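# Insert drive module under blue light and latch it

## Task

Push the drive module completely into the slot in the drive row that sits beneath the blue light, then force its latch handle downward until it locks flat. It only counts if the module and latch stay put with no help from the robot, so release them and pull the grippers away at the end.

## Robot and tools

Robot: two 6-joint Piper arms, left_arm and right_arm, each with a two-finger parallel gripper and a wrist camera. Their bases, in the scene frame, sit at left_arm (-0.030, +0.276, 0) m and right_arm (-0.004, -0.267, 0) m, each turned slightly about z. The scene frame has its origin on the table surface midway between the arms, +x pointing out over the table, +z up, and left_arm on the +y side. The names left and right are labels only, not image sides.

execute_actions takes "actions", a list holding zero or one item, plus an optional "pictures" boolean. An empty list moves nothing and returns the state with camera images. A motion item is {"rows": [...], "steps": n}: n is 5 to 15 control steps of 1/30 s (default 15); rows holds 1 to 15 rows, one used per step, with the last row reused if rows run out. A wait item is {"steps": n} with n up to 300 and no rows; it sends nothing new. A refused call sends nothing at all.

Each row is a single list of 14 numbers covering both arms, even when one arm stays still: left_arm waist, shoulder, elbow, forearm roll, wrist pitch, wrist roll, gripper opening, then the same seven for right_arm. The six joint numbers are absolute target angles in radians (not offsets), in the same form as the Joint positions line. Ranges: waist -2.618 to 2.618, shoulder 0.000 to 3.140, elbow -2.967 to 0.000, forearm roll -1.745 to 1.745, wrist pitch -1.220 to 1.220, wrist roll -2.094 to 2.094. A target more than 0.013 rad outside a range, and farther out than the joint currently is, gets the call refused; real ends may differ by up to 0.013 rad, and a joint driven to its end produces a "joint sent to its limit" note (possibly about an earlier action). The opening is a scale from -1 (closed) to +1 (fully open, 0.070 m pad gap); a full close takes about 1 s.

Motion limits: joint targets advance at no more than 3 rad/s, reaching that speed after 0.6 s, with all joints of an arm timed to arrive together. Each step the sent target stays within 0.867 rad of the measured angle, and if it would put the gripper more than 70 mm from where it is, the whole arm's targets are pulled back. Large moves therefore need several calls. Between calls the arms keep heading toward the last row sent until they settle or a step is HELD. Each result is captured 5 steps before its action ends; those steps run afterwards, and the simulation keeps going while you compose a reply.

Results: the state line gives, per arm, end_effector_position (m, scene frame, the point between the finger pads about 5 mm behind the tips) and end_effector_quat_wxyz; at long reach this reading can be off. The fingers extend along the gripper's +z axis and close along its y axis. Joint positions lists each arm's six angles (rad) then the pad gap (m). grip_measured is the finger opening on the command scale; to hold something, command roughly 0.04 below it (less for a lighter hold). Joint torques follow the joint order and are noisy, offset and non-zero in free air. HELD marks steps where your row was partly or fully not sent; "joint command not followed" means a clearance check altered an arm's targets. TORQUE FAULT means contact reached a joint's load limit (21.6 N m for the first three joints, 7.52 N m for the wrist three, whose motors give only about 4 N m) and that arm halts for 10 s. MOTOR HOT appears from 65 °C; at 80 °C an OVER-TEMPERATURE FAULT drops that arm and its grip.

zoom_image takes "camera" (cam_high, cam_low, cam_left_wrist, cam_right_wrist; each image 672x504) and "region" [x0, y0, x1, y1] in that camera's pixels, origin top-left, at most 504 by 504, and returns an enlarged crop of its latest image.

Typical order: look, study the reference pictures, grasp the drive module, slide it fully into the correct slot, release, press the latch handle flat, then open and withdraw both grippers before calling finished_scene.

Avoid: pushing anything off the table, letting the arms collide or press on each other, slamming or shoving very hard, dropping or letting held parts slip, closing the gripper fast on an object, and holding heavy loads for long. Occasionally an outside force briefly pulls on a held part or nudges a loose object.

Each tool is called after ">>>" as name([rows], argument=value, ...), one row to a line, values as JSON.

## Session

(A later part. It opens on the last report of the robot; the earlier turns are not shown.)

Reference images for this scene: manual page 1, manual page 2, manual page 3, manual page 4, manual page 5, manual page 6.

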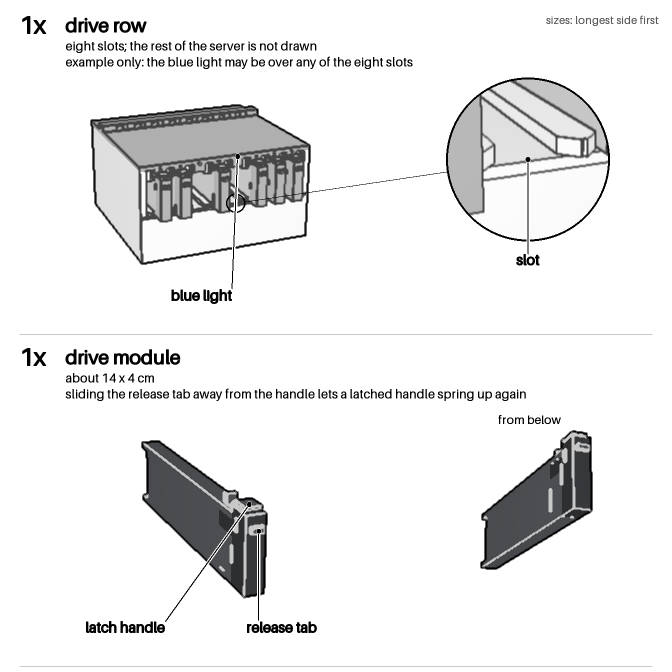

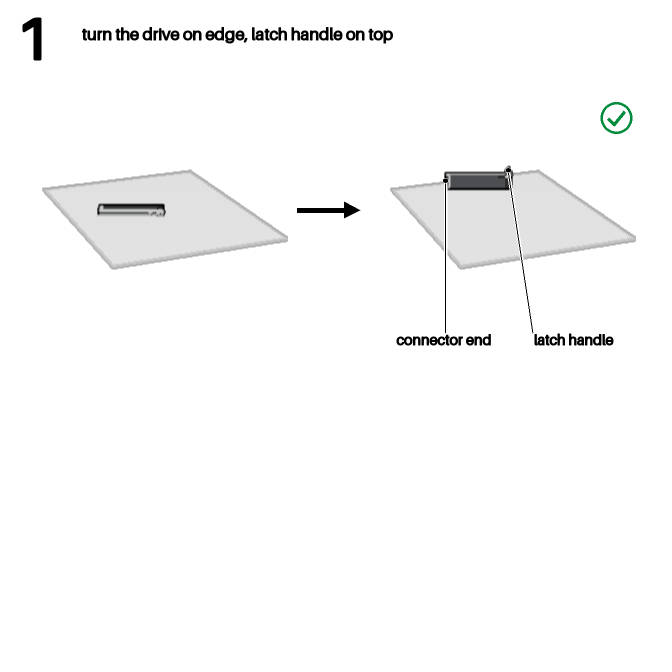

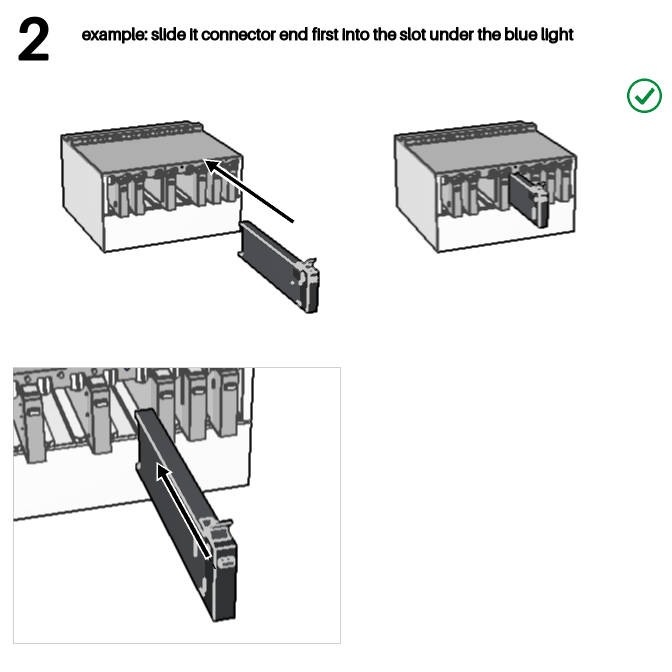

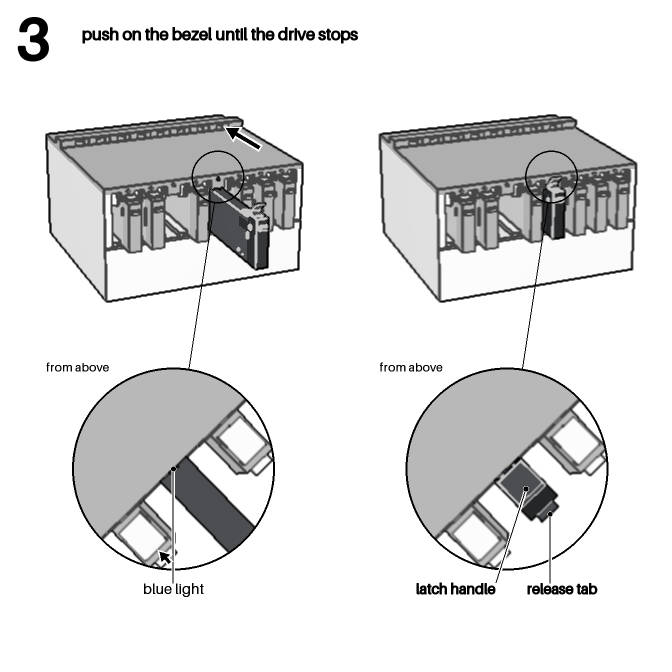

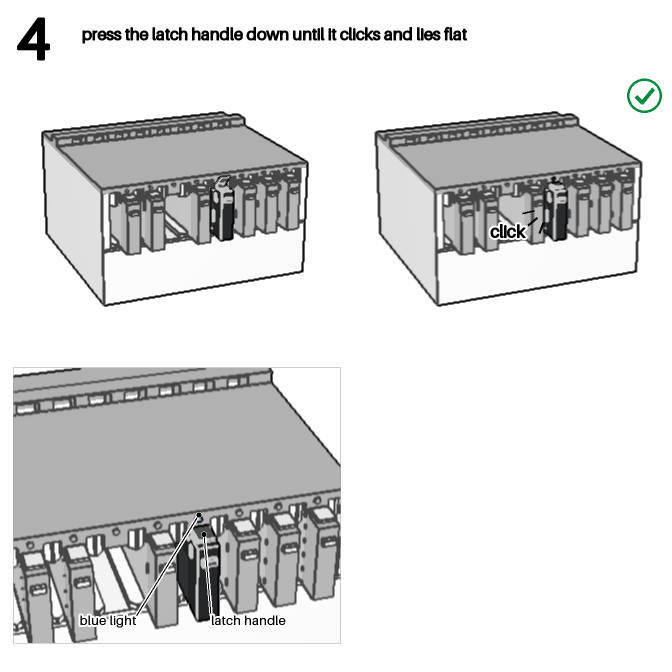

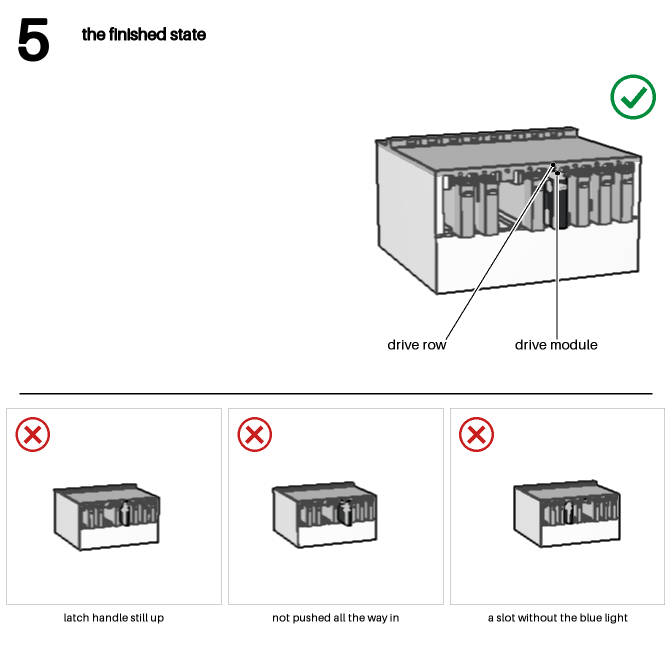

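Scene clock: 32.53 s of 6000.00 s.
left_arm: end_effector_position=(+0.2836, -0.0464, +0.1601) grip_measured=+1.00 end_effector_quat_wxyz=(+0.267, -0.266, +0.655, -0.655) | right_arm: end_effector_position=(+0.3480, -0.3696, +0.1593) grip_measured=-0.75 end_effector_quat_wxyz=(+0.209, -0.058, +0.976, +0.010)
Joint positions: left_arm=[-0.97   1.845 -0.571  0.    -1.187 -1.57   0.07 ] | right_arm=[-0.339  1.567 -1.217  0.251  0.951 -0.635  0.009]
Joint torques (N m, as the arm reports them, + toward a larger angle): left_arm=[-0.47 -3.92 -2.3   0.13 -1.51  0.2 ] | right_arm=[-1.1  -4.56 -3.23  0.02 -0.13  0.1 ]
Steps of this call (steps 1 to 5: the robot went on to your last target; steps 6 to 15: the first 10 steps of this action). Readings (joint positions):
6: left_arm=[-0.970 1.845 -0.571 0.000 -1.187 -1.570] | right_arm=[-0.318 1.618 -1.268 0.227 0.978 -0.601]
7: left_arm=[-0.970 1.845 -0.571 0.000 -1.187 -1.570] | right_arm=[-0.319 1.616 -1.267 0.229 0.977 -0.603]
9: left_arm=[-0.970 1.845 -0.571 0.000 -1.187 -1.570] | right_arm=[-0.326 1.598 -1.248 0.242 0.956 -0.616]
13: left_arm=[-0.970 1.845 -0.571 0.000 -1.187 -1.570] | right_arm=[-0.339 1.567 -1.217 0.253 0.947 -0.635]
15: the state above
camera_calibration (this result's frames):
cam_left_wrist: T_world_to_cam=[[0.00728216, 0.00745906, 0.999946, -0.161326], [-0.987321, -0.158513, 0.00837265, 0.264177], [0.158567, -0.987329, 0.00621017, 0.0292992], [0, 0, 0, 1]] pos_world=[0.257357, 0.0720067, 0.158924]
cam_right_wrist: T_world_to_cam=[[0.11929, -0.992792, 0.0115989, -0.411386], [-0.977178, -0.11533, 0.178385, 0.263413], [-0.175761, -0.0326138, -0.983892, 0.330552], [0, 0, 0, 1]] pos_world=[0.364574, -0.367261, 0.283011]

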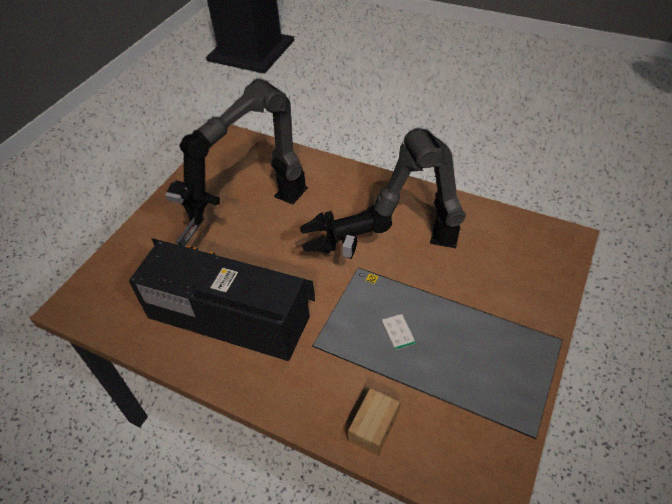

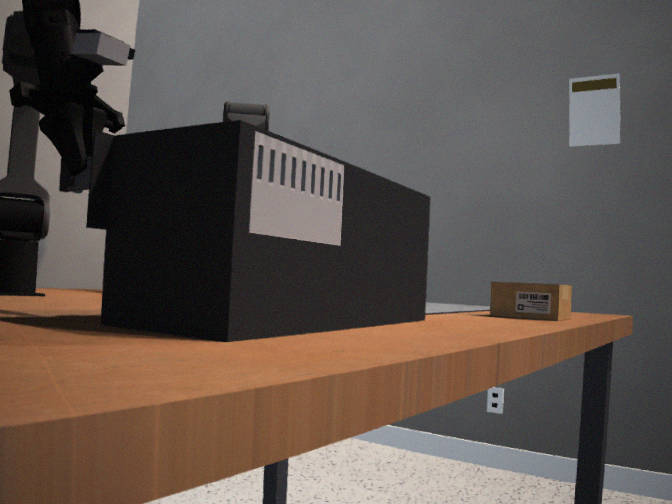

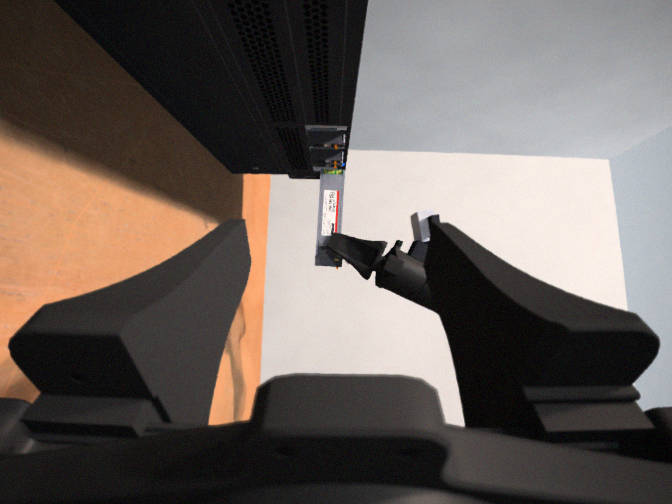

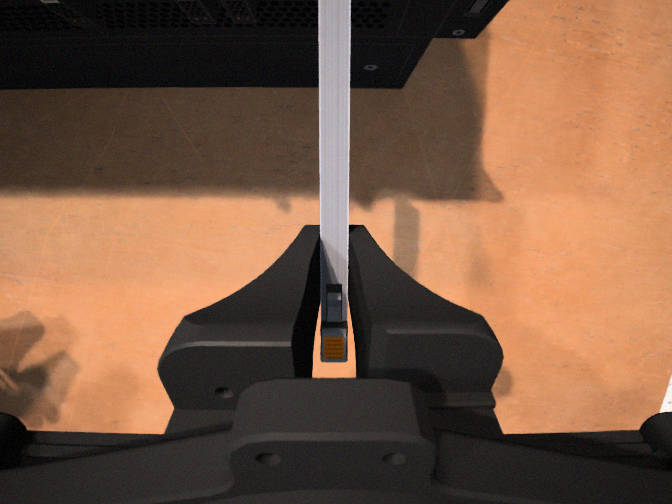

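>>> execute_actions(actions=[])

>>> zoom_image(camera="cam_left_wrist", region=[270,120,390,280])

Scene clock: 32.70 s of 6000.00 s.
left_arm: end_effector_position=(+0.2836, -0.0464, +0.1601) grip_measured=+1.00 end_effector_quat_wxyz=(+0.267, -0.266, +0.655, -0.655) | right_arm: end_effector_position=(+0.3458, -0.3698, +0.1575) grip_measured=-0.75 end_effector_quat_wxyz=(+0.204, -0.058, +0.977, +0.011)
Joint positions: left_arm=[-0.97   1.845 -0.571  0.    -1.187 -1.57   0.07 ] | right_arm=[-0.341  1.568 -1.214  0.247  0.957 -0.634  0.009]
Joint torques (N m, as the arm reports them, + toward a larger angle): left_arm=[-0.41 -3.88 -2.33  0.1  -1.5   0.24] | right_arm=[-0.85 -4.63 -3.22  0.09 -0.17  0.09]
Kept back: nothing.
Steps of this call (steps 1 to 5: the last 5 steps of your previous action). Readings (joint positions):
1: left_arm=[-0.970 1.845 -0.571 0.000 -1.187 -1.570] | right_arm=[-0.339 1.567 -1.216 0.250 0.953 -0.635]
2: left_arm=[-0.970 1.845 -0.571 0.000 -1.187 -1.570] | right_arm=[-0.340 1.567 -1.216 0.249 0.954 -0.635]
4: left_arm=[-0.970 1.845 -0.571 0.000 -1.187 -1.570] | right_arm=[-0.340 1.567 -1.215 0.247 0.956 -0.634]
5: the state above
camera_calibration (this result's frames):
cam_left_wrist: T_world_to_cam=[[0.00728216, 0.00745923, 0.999946, -0.161326], [-0.987321, -0.158513, 0.00837267, 0.264177], [0.158567, -0.987329, 0.00621034, 0.0292991], [0, 0, 0, 1]] pos_world=[0.257357, 0.0720068, 0.158924]
cam_right_wrist: T_world_to_cam=[[0.119729, -0.992761, 0.00951971, -0.4111], [-0.975292, -0.115818, 0.188125, 0.259204], [-0.185661, -0.0318085, -0.982099, 0.331896], [0, 0, 0, 1]] pos_world=[0.363641, -0.367546, 0.281106]

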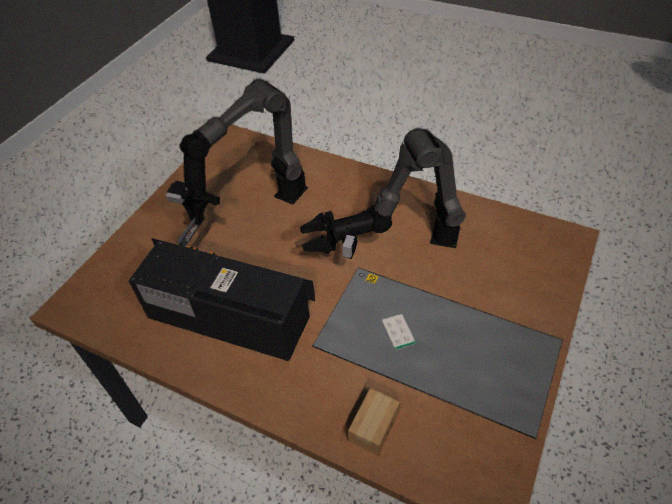

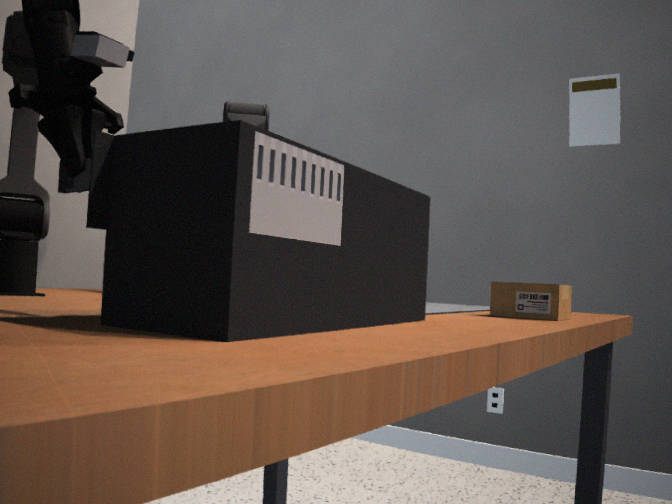

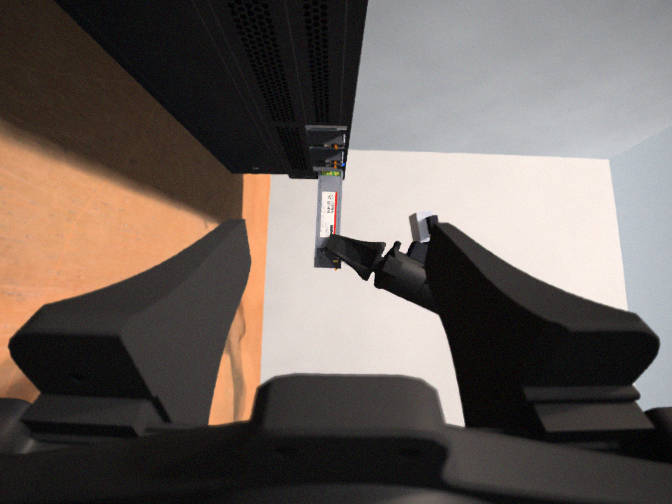

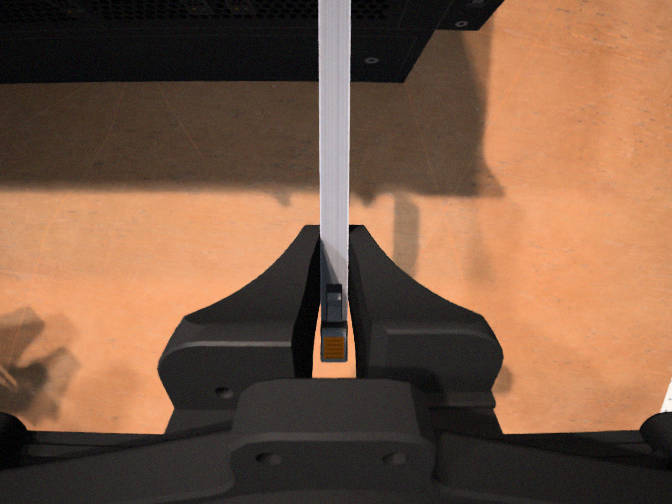

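Region (270, 120, 390, 280) of cam_left_wrist's 672x504 image, scaled by 3.150, with more detail than that image has; it fills the left 378 columns of this view, and the rest is white.

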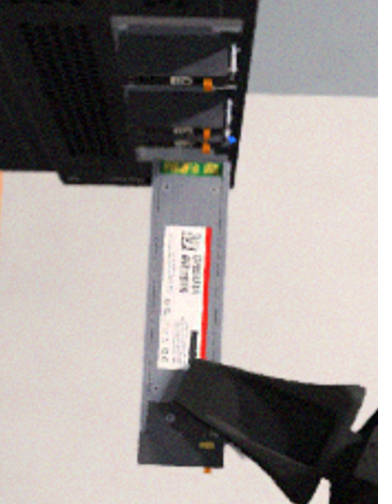

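>>> execute_actions([
  {"rows": [[-0.97,1.845,-0.571,0,-1.187,-1.57,1,-0.3272,1.5918,-1.2532,0.2092,1.0074,-0.5973,-1]], "steps": 15},
])

>>> execute_actions([
  {"steps": 8},
], pictures=true)

>>> zoom_image(camera="cam_left_wrist", region=[270,120,390,280])

>>> zoom_image(camera="cam_right_wrist", region=[160,0,480,80])

Scene clock: 33.90 s of 6000.00 s.
left_arm: end_effector_position=(+0.2836, -0.0464, +0.1601) grip_measured=+1.00 end_effector_quat_wxyz=(+0.267, -0.266, +0.655, -0.655) | right_arm: end_effector_position=(+0.3444, -0.3701, +0.1556) grip_measured=-0.75 end_effector_quat_wxyz=(+0.180, -0.058, +0.982, +0.011)
Joint positions: left_arm=[-0.97   1.845 -0.571  0.    -1.187 -1.57   0.07 ] | right_arm=[-0.327  1.593 -1.253  0.207  1.009 -0.596  0.009]
Joint torques (N m, as the arm reports them, + toward a larger angle): left_arm=[-0.46 -4.34 -2.35  0.08 -1.48  0.23] | right_arm=[ 0.21 -5.37 -4.27  0.41 -0.38 -0.17]
Steps of this call (steps 1 to 15: the robot went on to your last target; steps 16 to 26: nothing new was sent; steps 27 to 36: the first 10 steps of this action). Readings (joint positions):
27: left_arm=[-0.970 1.845 -0.571 0.000 -1.187 -1.570] | right_arm=[-0.341 1.569 -1.213 0.245 0.961 -0.634]
28: left_arm=[-0.970 1.845 -0.571 0.000 -1.187 -1.570] | right_arm=[-0.341 1.570 -1.214 0.243 0.964 -0.631]
30: left_arm=[-0.970 1.845 -0.571 0.000 -1.187 -1.570] | right_arm=[-0.334 1.582 -1.234 0.223 0.988 -0.612]
34: left_arm=[-0.970 1.845 -0.571 0.000 -1.187 -1.570] | right_arm=[-0.327 1.593 -1.253 0.207 1.010 -0.596]
36: the state above

Scene clock: 34.17 s of 6000.00 s.
left_arm: end_effector_position=(+0.2836, -0.0464, +0.1601) grip_measured=+1.00 end_effector_quat_wxyz=(+0.267, -0.266, +0.655, -0.655) | right_arm: end_effector_position=(+0.3447, -0.3700, +0.1558) grip_measured=-0.75 end_effector_quat_wxyz=(+0.181, -0.058, +0.982, +0.011)
Joint positions: left_arm=[-0.97   1.845 -0.571  0.    -1.187 -1.57   0.07 ] | right_arm=[-0.327  1.593 -1.253  0.209  1.008 -0.597  0.009]
Joint torques (N m, as the arm reports them, + toward a larger angle): left_arm=[-0.26 -4.   -2.31  0.12 -1.51  0.21] | right_arm=[ 0.57 -5.93 -4.18  0.41 -0.39 -0.19]
Kept back: nothing.
Steps of this call (steps 1 to 5: the last 5 steps of your previous action; steps 6 to 8: the robot went on to your last target). Readings (joint positions):
1: left_arm=[-0.970 1.845 -0.571 0.000 -1.187 -1.570] | right_arm=[-0.327 1.593 -1.253 0.208 1.008 -0.596]
2: left_arm=[-0.970 1.845 -0.571 0.000 -1.187 -1.570] | right_arm=[-0.327 1.593 -1.253 0.208 1.008 -0.596]
4: left_arm=[-0.970 1.845 -0.571 0.000 -1.187 -1.570] | right_arm=[-0.327 1.593 -1.253 0.208 1.008 -0.597]
8: the state above
camera_calibration (this result's frames):
cam_left_wrist: T_world_to_cam=[[0.00728205, 0.00745915, 0.999946, -0.161326], [-0.987321, -0.158513, 0.00837255, 0.264177], [0.158567, -0.987329, 0.00621028, 0.0292991], [0, 0, 0, 1]] pos_world=[0.257357, 0.0720067, 0.158924]
cam_right_wrist: T_world_to_cam=[[0.119619, -0.992796, 0.00692521, -0.41073], [-0.965227, -0.114659, 0.234924, 0.248064], [-0.232438, -0.0347859, -0.971989, 0.343366], [0, 0, 0, 1]] pos_world=[0.368381, -0.367384, 0.278316]

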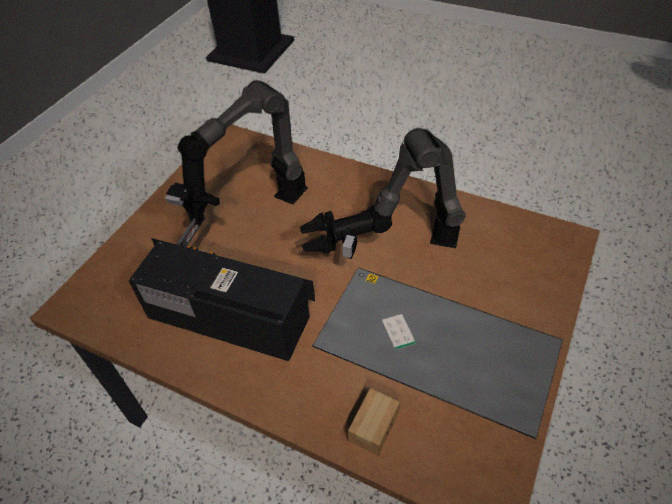

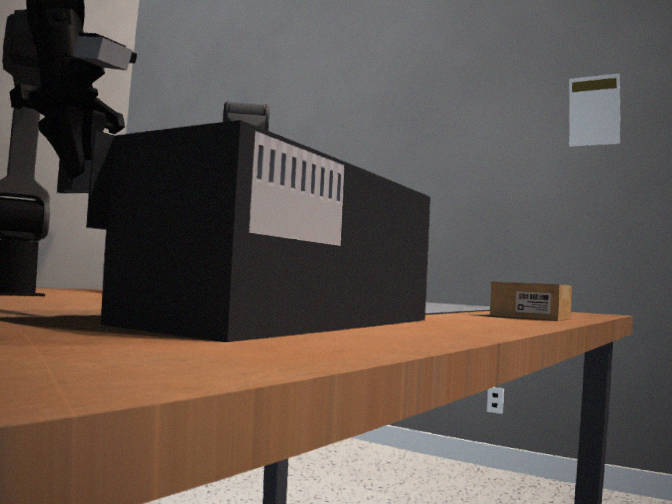

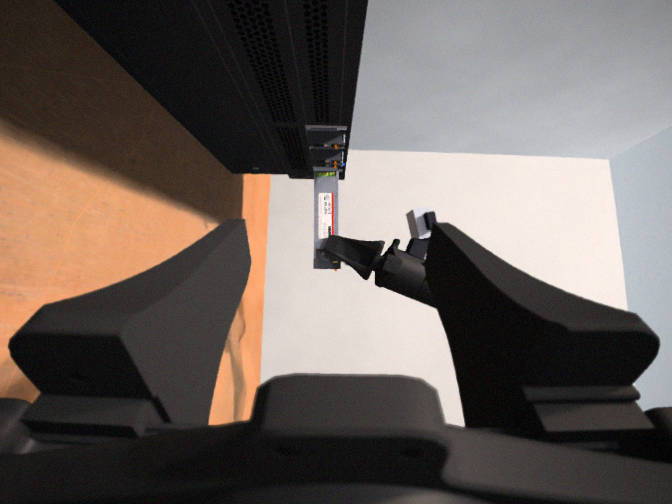

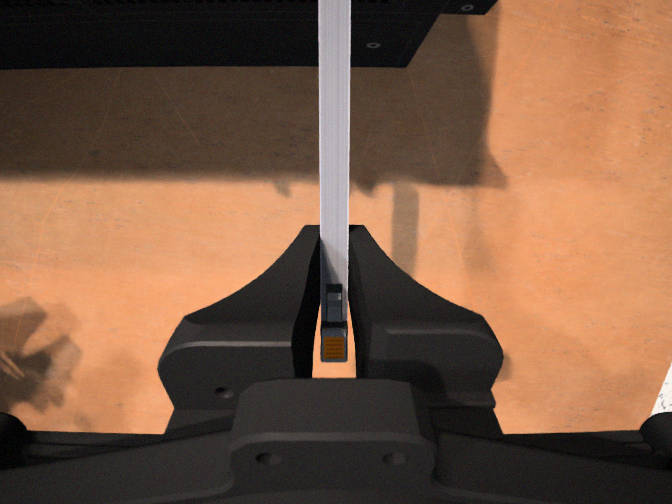

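Region (270, 120, 390, 280) of cam_left_wrist's 672x504 image, scaled by 3.150, with more detail than that image has; it fills the left 378 columns of this view, and the rest is white.

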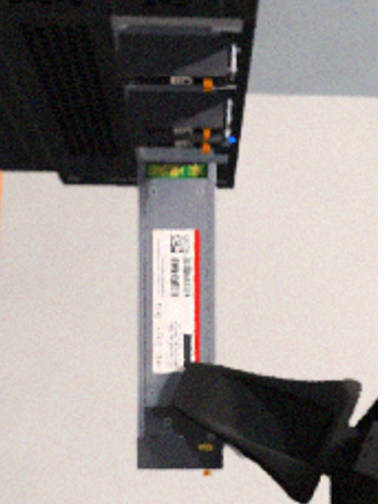

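Region (160, 0, 480, 80) of cam_right_wrist's 672x504 image, scaled by 1.575, with more detail than that image has; it fills the top 126 rows of this view, and the rest is white.

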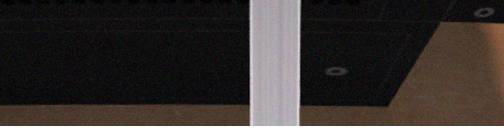

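>>> execute_actions([
  {"rows": [[-0.97,1.845,-0.571,0,-1.187,-1.57,1,-0.3242,1.5980,-1.2639,0.2080,1.0120,-0.5936,-1],[-0.97,1.845,-0.571,0,-1.187,-1.57,1,-0.3212,1.6041,-1.2716,0.2067,1.0130,-0.5899,-1],[-0.97,1.845,-0.571,0,-1.187,-1.57,1,-0.3182,1.6103,-1.2793,0.2055,1.0139,-0.5862,-1],[-0.97,1.845,-0.571,0,-1.187,-1.57,1,-0.3152,1.6165,-1.2870,0.2042,1.0148,-0.5825,-1],[-0.97,1.845,-0.571,0,-1.187,-1.57,1,-0.3137,1.6195,-1.2908,0.2036,1.0153,-0.5806,-1],[-0.97,1.845,-0.571,0,-1.187,-1.57,1,-0.3122,1.6226,-1.2947,0.2030,1.0157,-0.5788,-1],[-0.97,1.845,-0.571,0,-1.187,-1.57,1,-0.3107,1.6257,-1.2985,0.2023,1.0162,-0.5769,-1],[-0.97,1.845,-0.571,0,-1.187,-1.57,1,-0.3092,1.6288,-1.3024,0.2017,1.0167,-0.5751,-1],[-0.97,1.845,-0.571,0,-1.187,-1.57,1,-0.3077,1.6319,-1.3062,0.2011,1.0171,-0.5732,-1],[-0.97,1.845,-0.571,0,-1.187,-1.57,1,-0.3062,1.635,-1.3101,0.2005,1.0176,-0.5714,-1]], "steps": 15},
])

>>> execute_actions([
  {"steps": 4},
], pictures=true)

Scene clock: 34.83 s of 6000.00 s.
left_arm: end_effector_position=(+0.2836, -0.0464, +0.1601) grip_measured=+1.00 end_effector_quat_wxyz=(+0.267, -0.266, +0.655, -0.655) | right_arm: end_effector_position=(+0.3560, -0.3688, +0.1572) grip_measured=-0.75 end_effector_quat_wxyz=(+0.179, -0.059, +0.982, +0.011)
Joint positions: left_arm=[-0.97   1.845 -0.571  0.    -1.187 -1.57   0.07 ] | right_arm=[-0.309  1.63  -1.305  0.199  1.022 -0.573  0.009]
Joint torques (N m, as the arm reports them, + toward a larger angle): left_arm=[-0.39 -4.21 -2.32  0.09 -1.5   0.2 ] | right_arm=[ 2.27 -3.99 -6.09  0.69 -1.42  0.08]
Steps of this call (steps 1 to 10: the robot went on to your last target; steps 11 to 20: the first 10 steps of this action). Readings (joint positions):
11: left_arm=[-0.970 1.845 -0.571 0.000 -1.187 -1.570] | right_arm=[-0.327 1.592 -1.253 0.209 1.007 -0.597]
12: left_arm=[-0.970 1.845 -0.571 0.000 -1.187 -1.570] | right_arm=[-0.326 1.593 -1.255 0.209 1.008 -0.597]
14: left_arm=[-0.970 1.845 -0.571 0.000 -1.187 -1.570] | right_arm=[-0.320 1.605 -1.275 0.208 1.012 -0.589]
18: left_arm=[-0.970 1.845 -0.571 0.000 -1.187 -1.570] | right_arm=[-0.310 1.625 -1.299 0.203 1.016 -0.577]
20: the state above

Scene clock: 35.00 s of 6000.00 s.
left_arm: end_effector_position=(+0.2836, -0.0464, +0.1601) grip_measured=+1.00 end_effector_quat_wxyz=(+0.267, -0.266, +0.655, -0.655) | right_arm: end_effector_position=(+0.3563, -0.3688, +0.1566) grip_measured=-0.75 end_effector_quat_wxyz=(+0.177, -0.059, +0.982, +0.011)
Joint positions: left_arm=[-0.97   1.845 -0.571  0.    -1.187 -1.57   0.07 ] | right_arm=[-0.307  1.634 -1.308  0.197  1.025 -0.571  0.009]
Joint torques (N m, as the arm reports them, + toward a larger angle): left_arm=[-0.37 -4.3  -2.35  0.12 -1.5   0.22] | right_arm=[ 2.82 -4.38 -6.32  1.19 -2.16 -0.02]
Kept back: nothing.
Steps of this call (steps 1 to 5: the last 5 steps of your previous action). Readings (joint positions):
1: left_arm=[-0.970 1.845 -0.571 0.000 -1.187 -1.570] | right_arm=[-0.308 1.633 -1.308 0.197 1.026 -0.572]
2: left_arm=[-0.970 1.845 -0.571 0.000 -1.187 -1.570] | right_arm=[-0.308 1.634 -1.308 0.197 1.026 -0.571]
4: left_arm=[-0.970 1.845 -0.571 0.000 -1.187 -1.570] | right_arm=[-0.307 1.634 -1.308 0.197 1.026 -0.571]
5: the state above
camera_calibration (this result's frames):
cam_left_wrist: T_world_to_cam=[[0.00728223, 0.00745897, 0.999946, -0.161326], [-0.987321, -0.158513, 0.0083727, 0.264177], [0.158567, -0.987329, 0.00621007, 0.0292992], [0, 0, 0, 1]] pos_world=[0.257357, 0.0720068, 0.158924]
cam_right_wrist: T_world_to_cam=[[0.121895, -0.992526, 0.00588299, -0.411453], [-0.963017, -0.116832, 0.242794, 0.256369], [-0.240292, -0.0352608, -0.97006, 0.34926], [0, 0, 0, 1]] pos_world=[0.380966, -0.366111, 0.278979]

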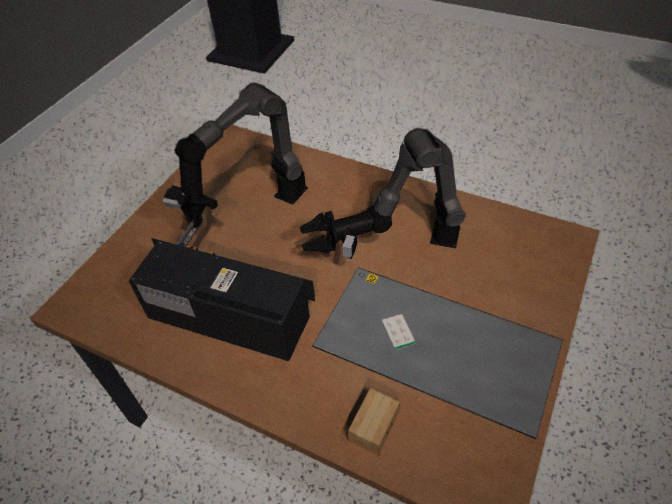

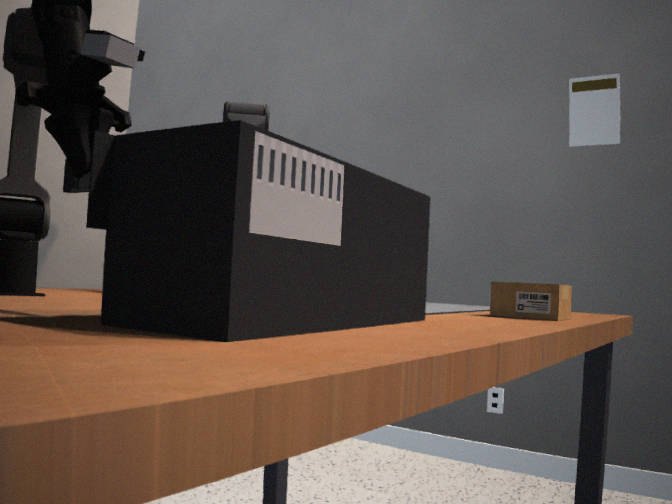

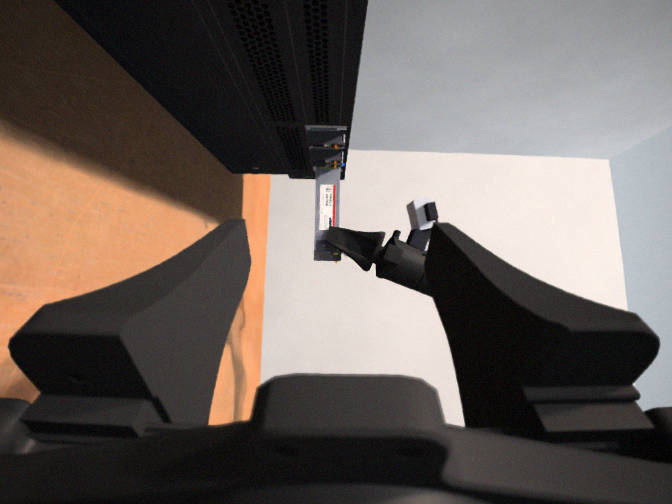

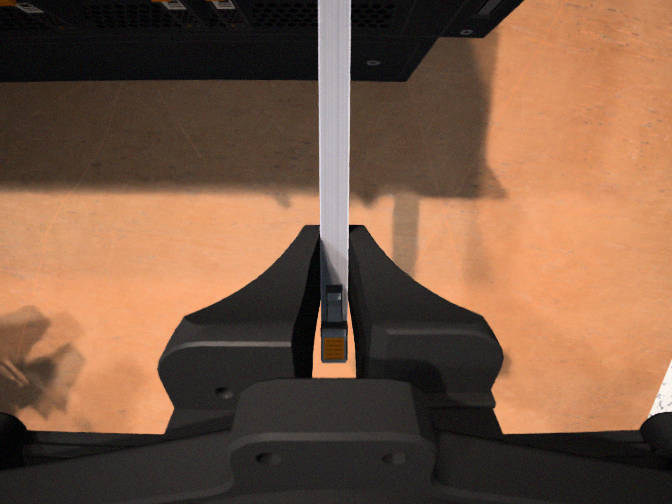

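>>> execute_actions([
  {"rows": [[-0.97,1.845,-0.571,0,-1.187,-1.57,1,-0.3182,1.6103,-1.2793,0.2055,1.0139,-0.5862,-1]], "steps": 10},
])

>>> zoom_image(camera="cam_right_wrist", region=[140,0,420,50])

Scene clock: 35.33 s of 6000.00 s.
left_arm: end_effector_position=(+0.2836, -0.0464, +0.1601) grip_measured=+1.00 end_effector_quat_wxyz=(+0.267, -0.266, +0.655, -0.655) | right_arm: end_effector_position=(+0.3550, -0.3692, +0.1590) grip_measured=-0.75 end_effector_quat_wxyz=(+0.189, -0.058, +0.980, +0.010)
Joint positions: left_arm=[-0.97   1.845 -0.571  0.    -1.187 -1.57   0.07 ] | right_arm=[-0.315  1.613 -1.284  0.211  1.001 -0.586  0.009]
Joint torques (N m, as the arm reports them, + toward a larger angle): left_arm=[-0.34 -4.17 -2.42  0.11 -1.48  0.22] | right_arm=[-0.07 -4.59 -3.87  0.22 -0.1   0.  ]
Steps of this call (steps 1 to 5: the robot went on to your last target; steps 6 to 10: the first 5 steps of this action). Readings (joint positions):
6: left_arm=[-0.970 1.845 -0.571 0.000 -1.187 -1.570] | right_arm=[-0.307 1.634 -1.308 0.197 1.025 -0.571]
7: left_arm=[-0.970 1.845 -0.571 0.000 -1.187 -1.570] | right_arm=[-0.308 1.633 -1.306 0.198 1.023 -0.572]
9: left_arm=[-0.970 1.845 -0.571 0.000 -1.187 -1.570] | right_arm=[-0.313 1.619 -1.290 0.209 1.006 -0.583]
10: the state above

Region (140, 0, 420, 50) of cam_right_wrist's 672x504 image, scaled by 1.800, with more detail than that image has; it fills the top 90 rows of this view, and the rest is white.

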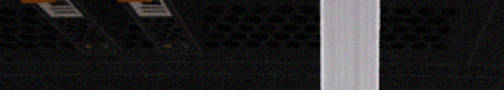

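>>> execute_actions([
  {"rows": [[-0.97,1.845,-0.571,0,-1.187,-1.57,1,-0.3052,1.6103,-1.2793,0.2055,1.0139,-0.5862,-1],[-0.97,1.845,-0.571,0,-1.187,-1.57,1,-0.3052,1.6103,-1.2793,0.2055,1.0139,-0.5862,-1],[-0.97,1.845,-0.571,0,-1.187,-1.57,1,-0.3052,1.6103,-1.2793,0.2055,1.0139,-0.5862,-1],[-0.97,1.845,-0.571,0,-1.187,-1.57,1,-0.3052,1.6103,-1.2793,0.2055,1.0139,-0.5862,-1],[-0.97,1.845,-0.571,0,-1.187,-1.57,1,-0.3052,1.6103,-1.2793,0.2055,1.0139,-0.5862,-1],[-0.97,1.845,-0.571,0,-1.187,-1.57,1,-0.3052,1.6103,-1.2793,0.2055,1.0139,-0.5862,-1],[-0.97,1.845,-0.571,0,-1.187,-1.57,1,-0.3037,1.6134,-1.2831,0.2048,1.0144,-0.5843,-1],[-0.97,1.845,-0.571,0,-1.187,-1.57,1,-0.3022,1.6165,-1.2870,0.2042,1.0148,-0.5825,-1],[-0.97,1.845,-0.571,0,-1.187,-1.57,1,-0.3007,1.6195,-1.2908,0.2036,1.0153,-0.5806,-1],[-0.97,1.845,-0.571,0,-1.187,-1.57,1,-0.2992,1.6226,-1.2947,0.2030,1.0157,-0.5788,-1],[-0.97,1.845,-0.571,0,-1.187,-1.57,1,-0.2977,1.6257,-1.2985,0.2023,1.0162,-0.5769,-1],[-0.97,1.845,-0.571,0,-1.187,-1.57,1,-0.2962,1.6288,-1.3024,0.2017,1.0167,-0.5751,-1],[-0.97,1.845,-0.571,0,-1.187,-1.57,1,-0.2947,1.6319,-1.3062,0.2011,1.0171,-0.5732,-1]], "steps": 15},
])

>>> execute_actions([
  {"steps": 8},
])

Scene clock: 36.23 s of 6000.00 s.
left_arm: end_effector_position=(+0.2836, -0.0464, +0.1601) grip_measured=+1.00 end_effector_quat_wxyz=(+0.267, -0.266, +0.655, -0.655) | right_arm: end_effector_position=(+0.3543, -0.3643, +0.1573) grip_measured=-0.75 end_effector_quat_wxyz=(+0.181, -0.064, +0.981, +0.013)
Joint positions: left_arm=[-0.97   1.845 -0.571  0.    -1.187 -1.57   0.07 ] | right_arm=[-0.301  1.617 -1.288  0.204  1.015 -0.58   0.009]
Joint torques (N m, as the arm reports them, + toward a larger angle): left_arm=[-0.38 -4.24 -2.4   0.09 -1.48  0.22] | right_arm=[ 0.38 -4.82 -4.91 -0.02 -0.07  0.06]
Steps of this call (steps 1 to 5: the last 5 steps of your previous action; steps 6 to 17: the robot went on to your last target; steps 18 to 27: the first 10 steps of this action). Readings (joint positions):
18: left_arm=[-0.970 1.845 -0.571 0.000 -1.187 -1.570] | right_arm=[-0.318 1.611 -1.279 0.206 1.013 -0.587]
19: left_arm=[-0.970 1.845 -0.571 0.000 -1.187 -1.570] | right_arm=[-0.316 1.611 -1.279 0.205 1.013 -0.586]
21: left_arm=[-0.970 1.845 -0.571 0.000 -1.187 -1.570] | right_arm=[-0.305 1.610 -1.279 0.205 1.014 -0.586]
25: left_arm=[-0.970 1.845 -0.571 0.000 -1.187 -1.570] | right_arm=[-0.304 1.611 -1.280 0.205 1.014 -0.585]
27: the state above

Scene clock: 36.50 s of 6000.00 s.
left_arm: end_effector_position=(+0.2836, -0.0464, +0.1601) grip_measured=+1.00 end_effector_quat_wxyz=(+0.267, -0.266, +0.655, -0.655) | right_arm: end_effector_position=(+0.3560, -0.3641, +0.1563) grip_measured=-0.75 end_effector_quat_wxyz=(+0.176, -0.065, +0.982, +0.013)
Joint positions: left_arm=[-0.97   1.845 -0.571  0.    -1.187 -1.57   0.07 ] | right_arm=[-0.296  1.63  -1.303  0.197  1.026 -0.573  0.009]
Joint torques (N m, as the arm reports them, + toward a larger angle): left_arm=[-0.34 -4.31 -2.4   0.09 -1.49  0.2 ] | right_arm=[ 2.83 -4.35 -6.88  1.23 -2.37 -0.06]
Kept back: nothing.
Steps of this call (steps 1 to 5: the last 5 steps of your previous action; steps 6 to 8: the robot went on to your last target). Readings (joint positions):
1: left_arm=[-0.970 1.845 -0.571 0.000 -1.187 -1.570] | right_arm=[-0.300 1.621 -1.293 0.203 1.016 -0.579]
2: left_arm=[-0.970 1.845 -0.571 0.000 -1.187 -1.570] | right_arm=[-0.299 1.624 -1.296 0.201 1.019 -0.577]
4: left_arm=[-0.970 1.845 -0.571 0.000 -1.187 -1.570] | right_arm=[-0.297 1.629 -1.302 0.197 1.026 -0.573]
8: the state above

>>> execute_actions([
  {"rows": [[-1.281,2.432,-1.771,-1.017,-0.887,-0.7745,1,-0.3112,1.6103,-1.2793,0.2055,1.0139,-0.5862,-1]], "steps": 15},
])

>>> execute_actions([
  {"steps": 25},
], pictures=true)

Scene clock: 37.73 s of 6000.00 s.
left_arm: end_effector_position=(+0.3252, -0.0815, +0.1470) grip_measured=+1.00 end_effector_quat_wxyz=(+0.341, -0.275, +0.655, -0.616) | right_arm: end_effector_position=(+0.3558, -0.3663, +0.1596) grip_measured=-0.75 end_effector_quat_wxyz=(+0.190, -0.062, +0.980, +0.011)
Joint positions: left_arm=[-1.053  2.001 -0.808 -0.239 -1.107 -1.356  0.07 ] | right_arm=[-0.308  1.611 -1.284  0.213  1.002 -0.588  0.009]
Joint torques (N m, as the arm reports them, + toward a larger angle): left_arm=[-0.54 -4.45 -4.22 -0.36 -1.07  0.22] | right_arm=[-0.95 -5.94 -3.68  0.01 -0.36  0.05]
Steps of this call (steps 1 to 27: the robot went on to your last target; steps 28 to 37: the first 10 steps of this action). Readings (joint positions):
28: left_arm=[-0.970 1.845 -0.571 -0.000 -1.187 -1.570] | right_arm=[-0.295 1.632 -1.306 0.200 1.031 -0.573]
29: left_arm=[-0.971 1.846 -0.573 -0.002 -1.187 -1.567] | right_arm=[-0.296 1.631 -1.305 0.202 1.030 -0.574]
31: left_arm=[-0.980 1.862 -0.596 -0.027 -1.179 -1.544] | right_arm=[-0.305 1.617 -1.289 0.212 1.008 -0.586]
35: left_arm=[-1.022 1.942 -0.716 -0.147 -1.138 -1.437] | right_arm=[-0.307 1.612 -1.284 0.214 1.002 -0.589]
37: the state above

Scene clock: 38.57 s of 6000.00 s.
left_arm: end_effector_position=(+0.3803, -0.2224, +0.1597) grip_measured=+1.00 end_effector_quat_wxyz=(+0.394, -0.394, +0.588, -0.587) | right_arm: end_effector_position=(+0.3515, -0.3669, +0.1573) grip_measured=-0.75 end_effector_quat_wxyz=(+0.181, -0.062, +0.981, +0.012)
Joint positions: left_arm=[-1.282  2.432 -1.771 -1.017 -0.887 -0.774  0.07 ] | right_arm=[-0.311  1.61  -1.279  0.206  1.014 -0.586  0.009]
Joint torques (N m, as the arm reports them, + toward a larger angle): left_arm=[ 0.38 -7.47 -3.39  0.66 -0.84 -0.05] | right_arm=[-0.94 -6.09 -3.22  0.03 -0.12  0.06]
Kept back: nothing.
Steps of this call (steps 1 to 5: the last 5 steps of your previous action; steps 6 to 25: the robot went on to your last target). Readings (joint positions):
1: left_arm=[-1.069 2.033 -0.862 -0.293 -1.091 -1.314] | right_arm=[-0.309 1.611 -1.284 0.212 1.002 -0.587]
2: left_arm=[-1.085 2.062 -0.921 -0.347 -1.076 -1.275] | right_arm=[-0.309 1.611 -1.284 0.211 1.002 -0.587]
4: left_arm=[-1.113 2.116 -1.042 -0.444 -1.049 -1.203] | right_arm=[-0.310 1.611 -1.283 0.209 1.005 -0.587]
8: left_arm=[-1.170 2.223 -1.293 -0.639 -0.994 -1.057] | right_arm=[-0.311 1.611 -1.281 0.207 1.010 -0.586]
25: the state above
camera_calibration (this result's frames):
cam_left_wrist: T_world_to_cam=[[0.00458799, 0.00917894, 0.999947, -0.158926], [-0.843307, -0.53736, 0.00880195, 0.192693], [0.537413, -0.843303, 0.00527525, -0.271724], [0, 0, 0, 1]] pos_world=[0.309256, -0.124141, 0.158655]
cam_right_wrist: T_world_to_cam=[[0.127655, -0.991793, 0.00708804, -0.410943], [-0.964548, -0.122478, 0.233766, 0.251676], [-0.230979, -0.0366781, -0.972267, 0.345364], [0, 0, 0, 1]] pos_world=[0.374985, -0.364078, 0.279866]

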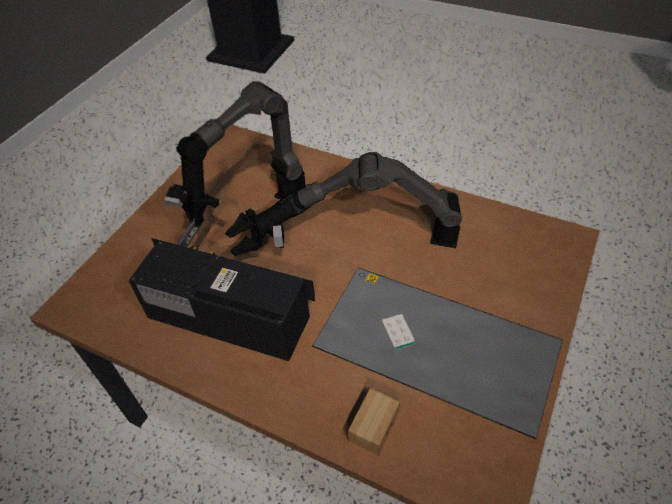

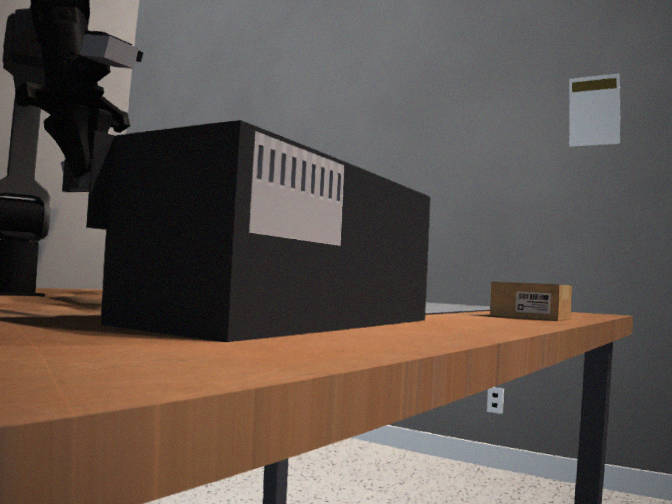

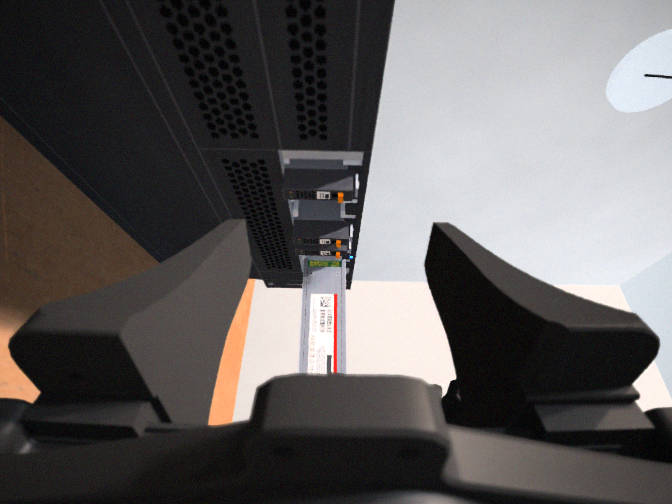

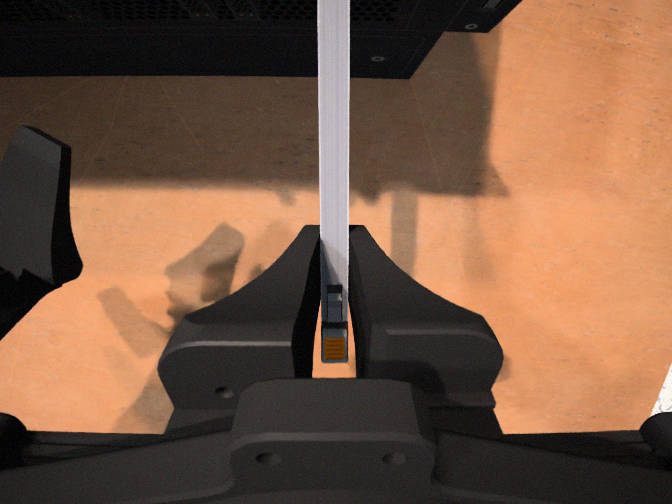

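>>> zoom_image(camera="cam_left_wrist", region=[270,210,370,310])

Region (270, 210, 370, 310) of cam_left_wrist's 672x504 image, scaled by 5.040, with more detail than that image has.

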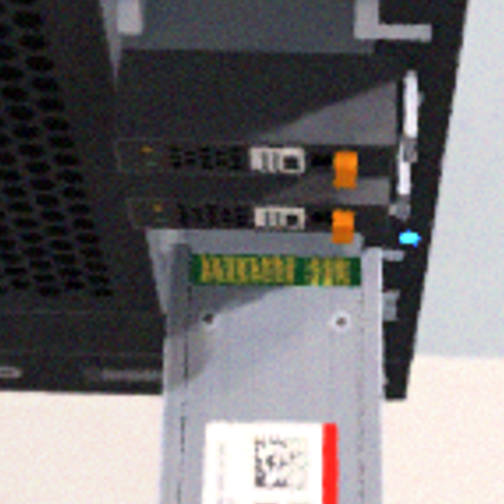

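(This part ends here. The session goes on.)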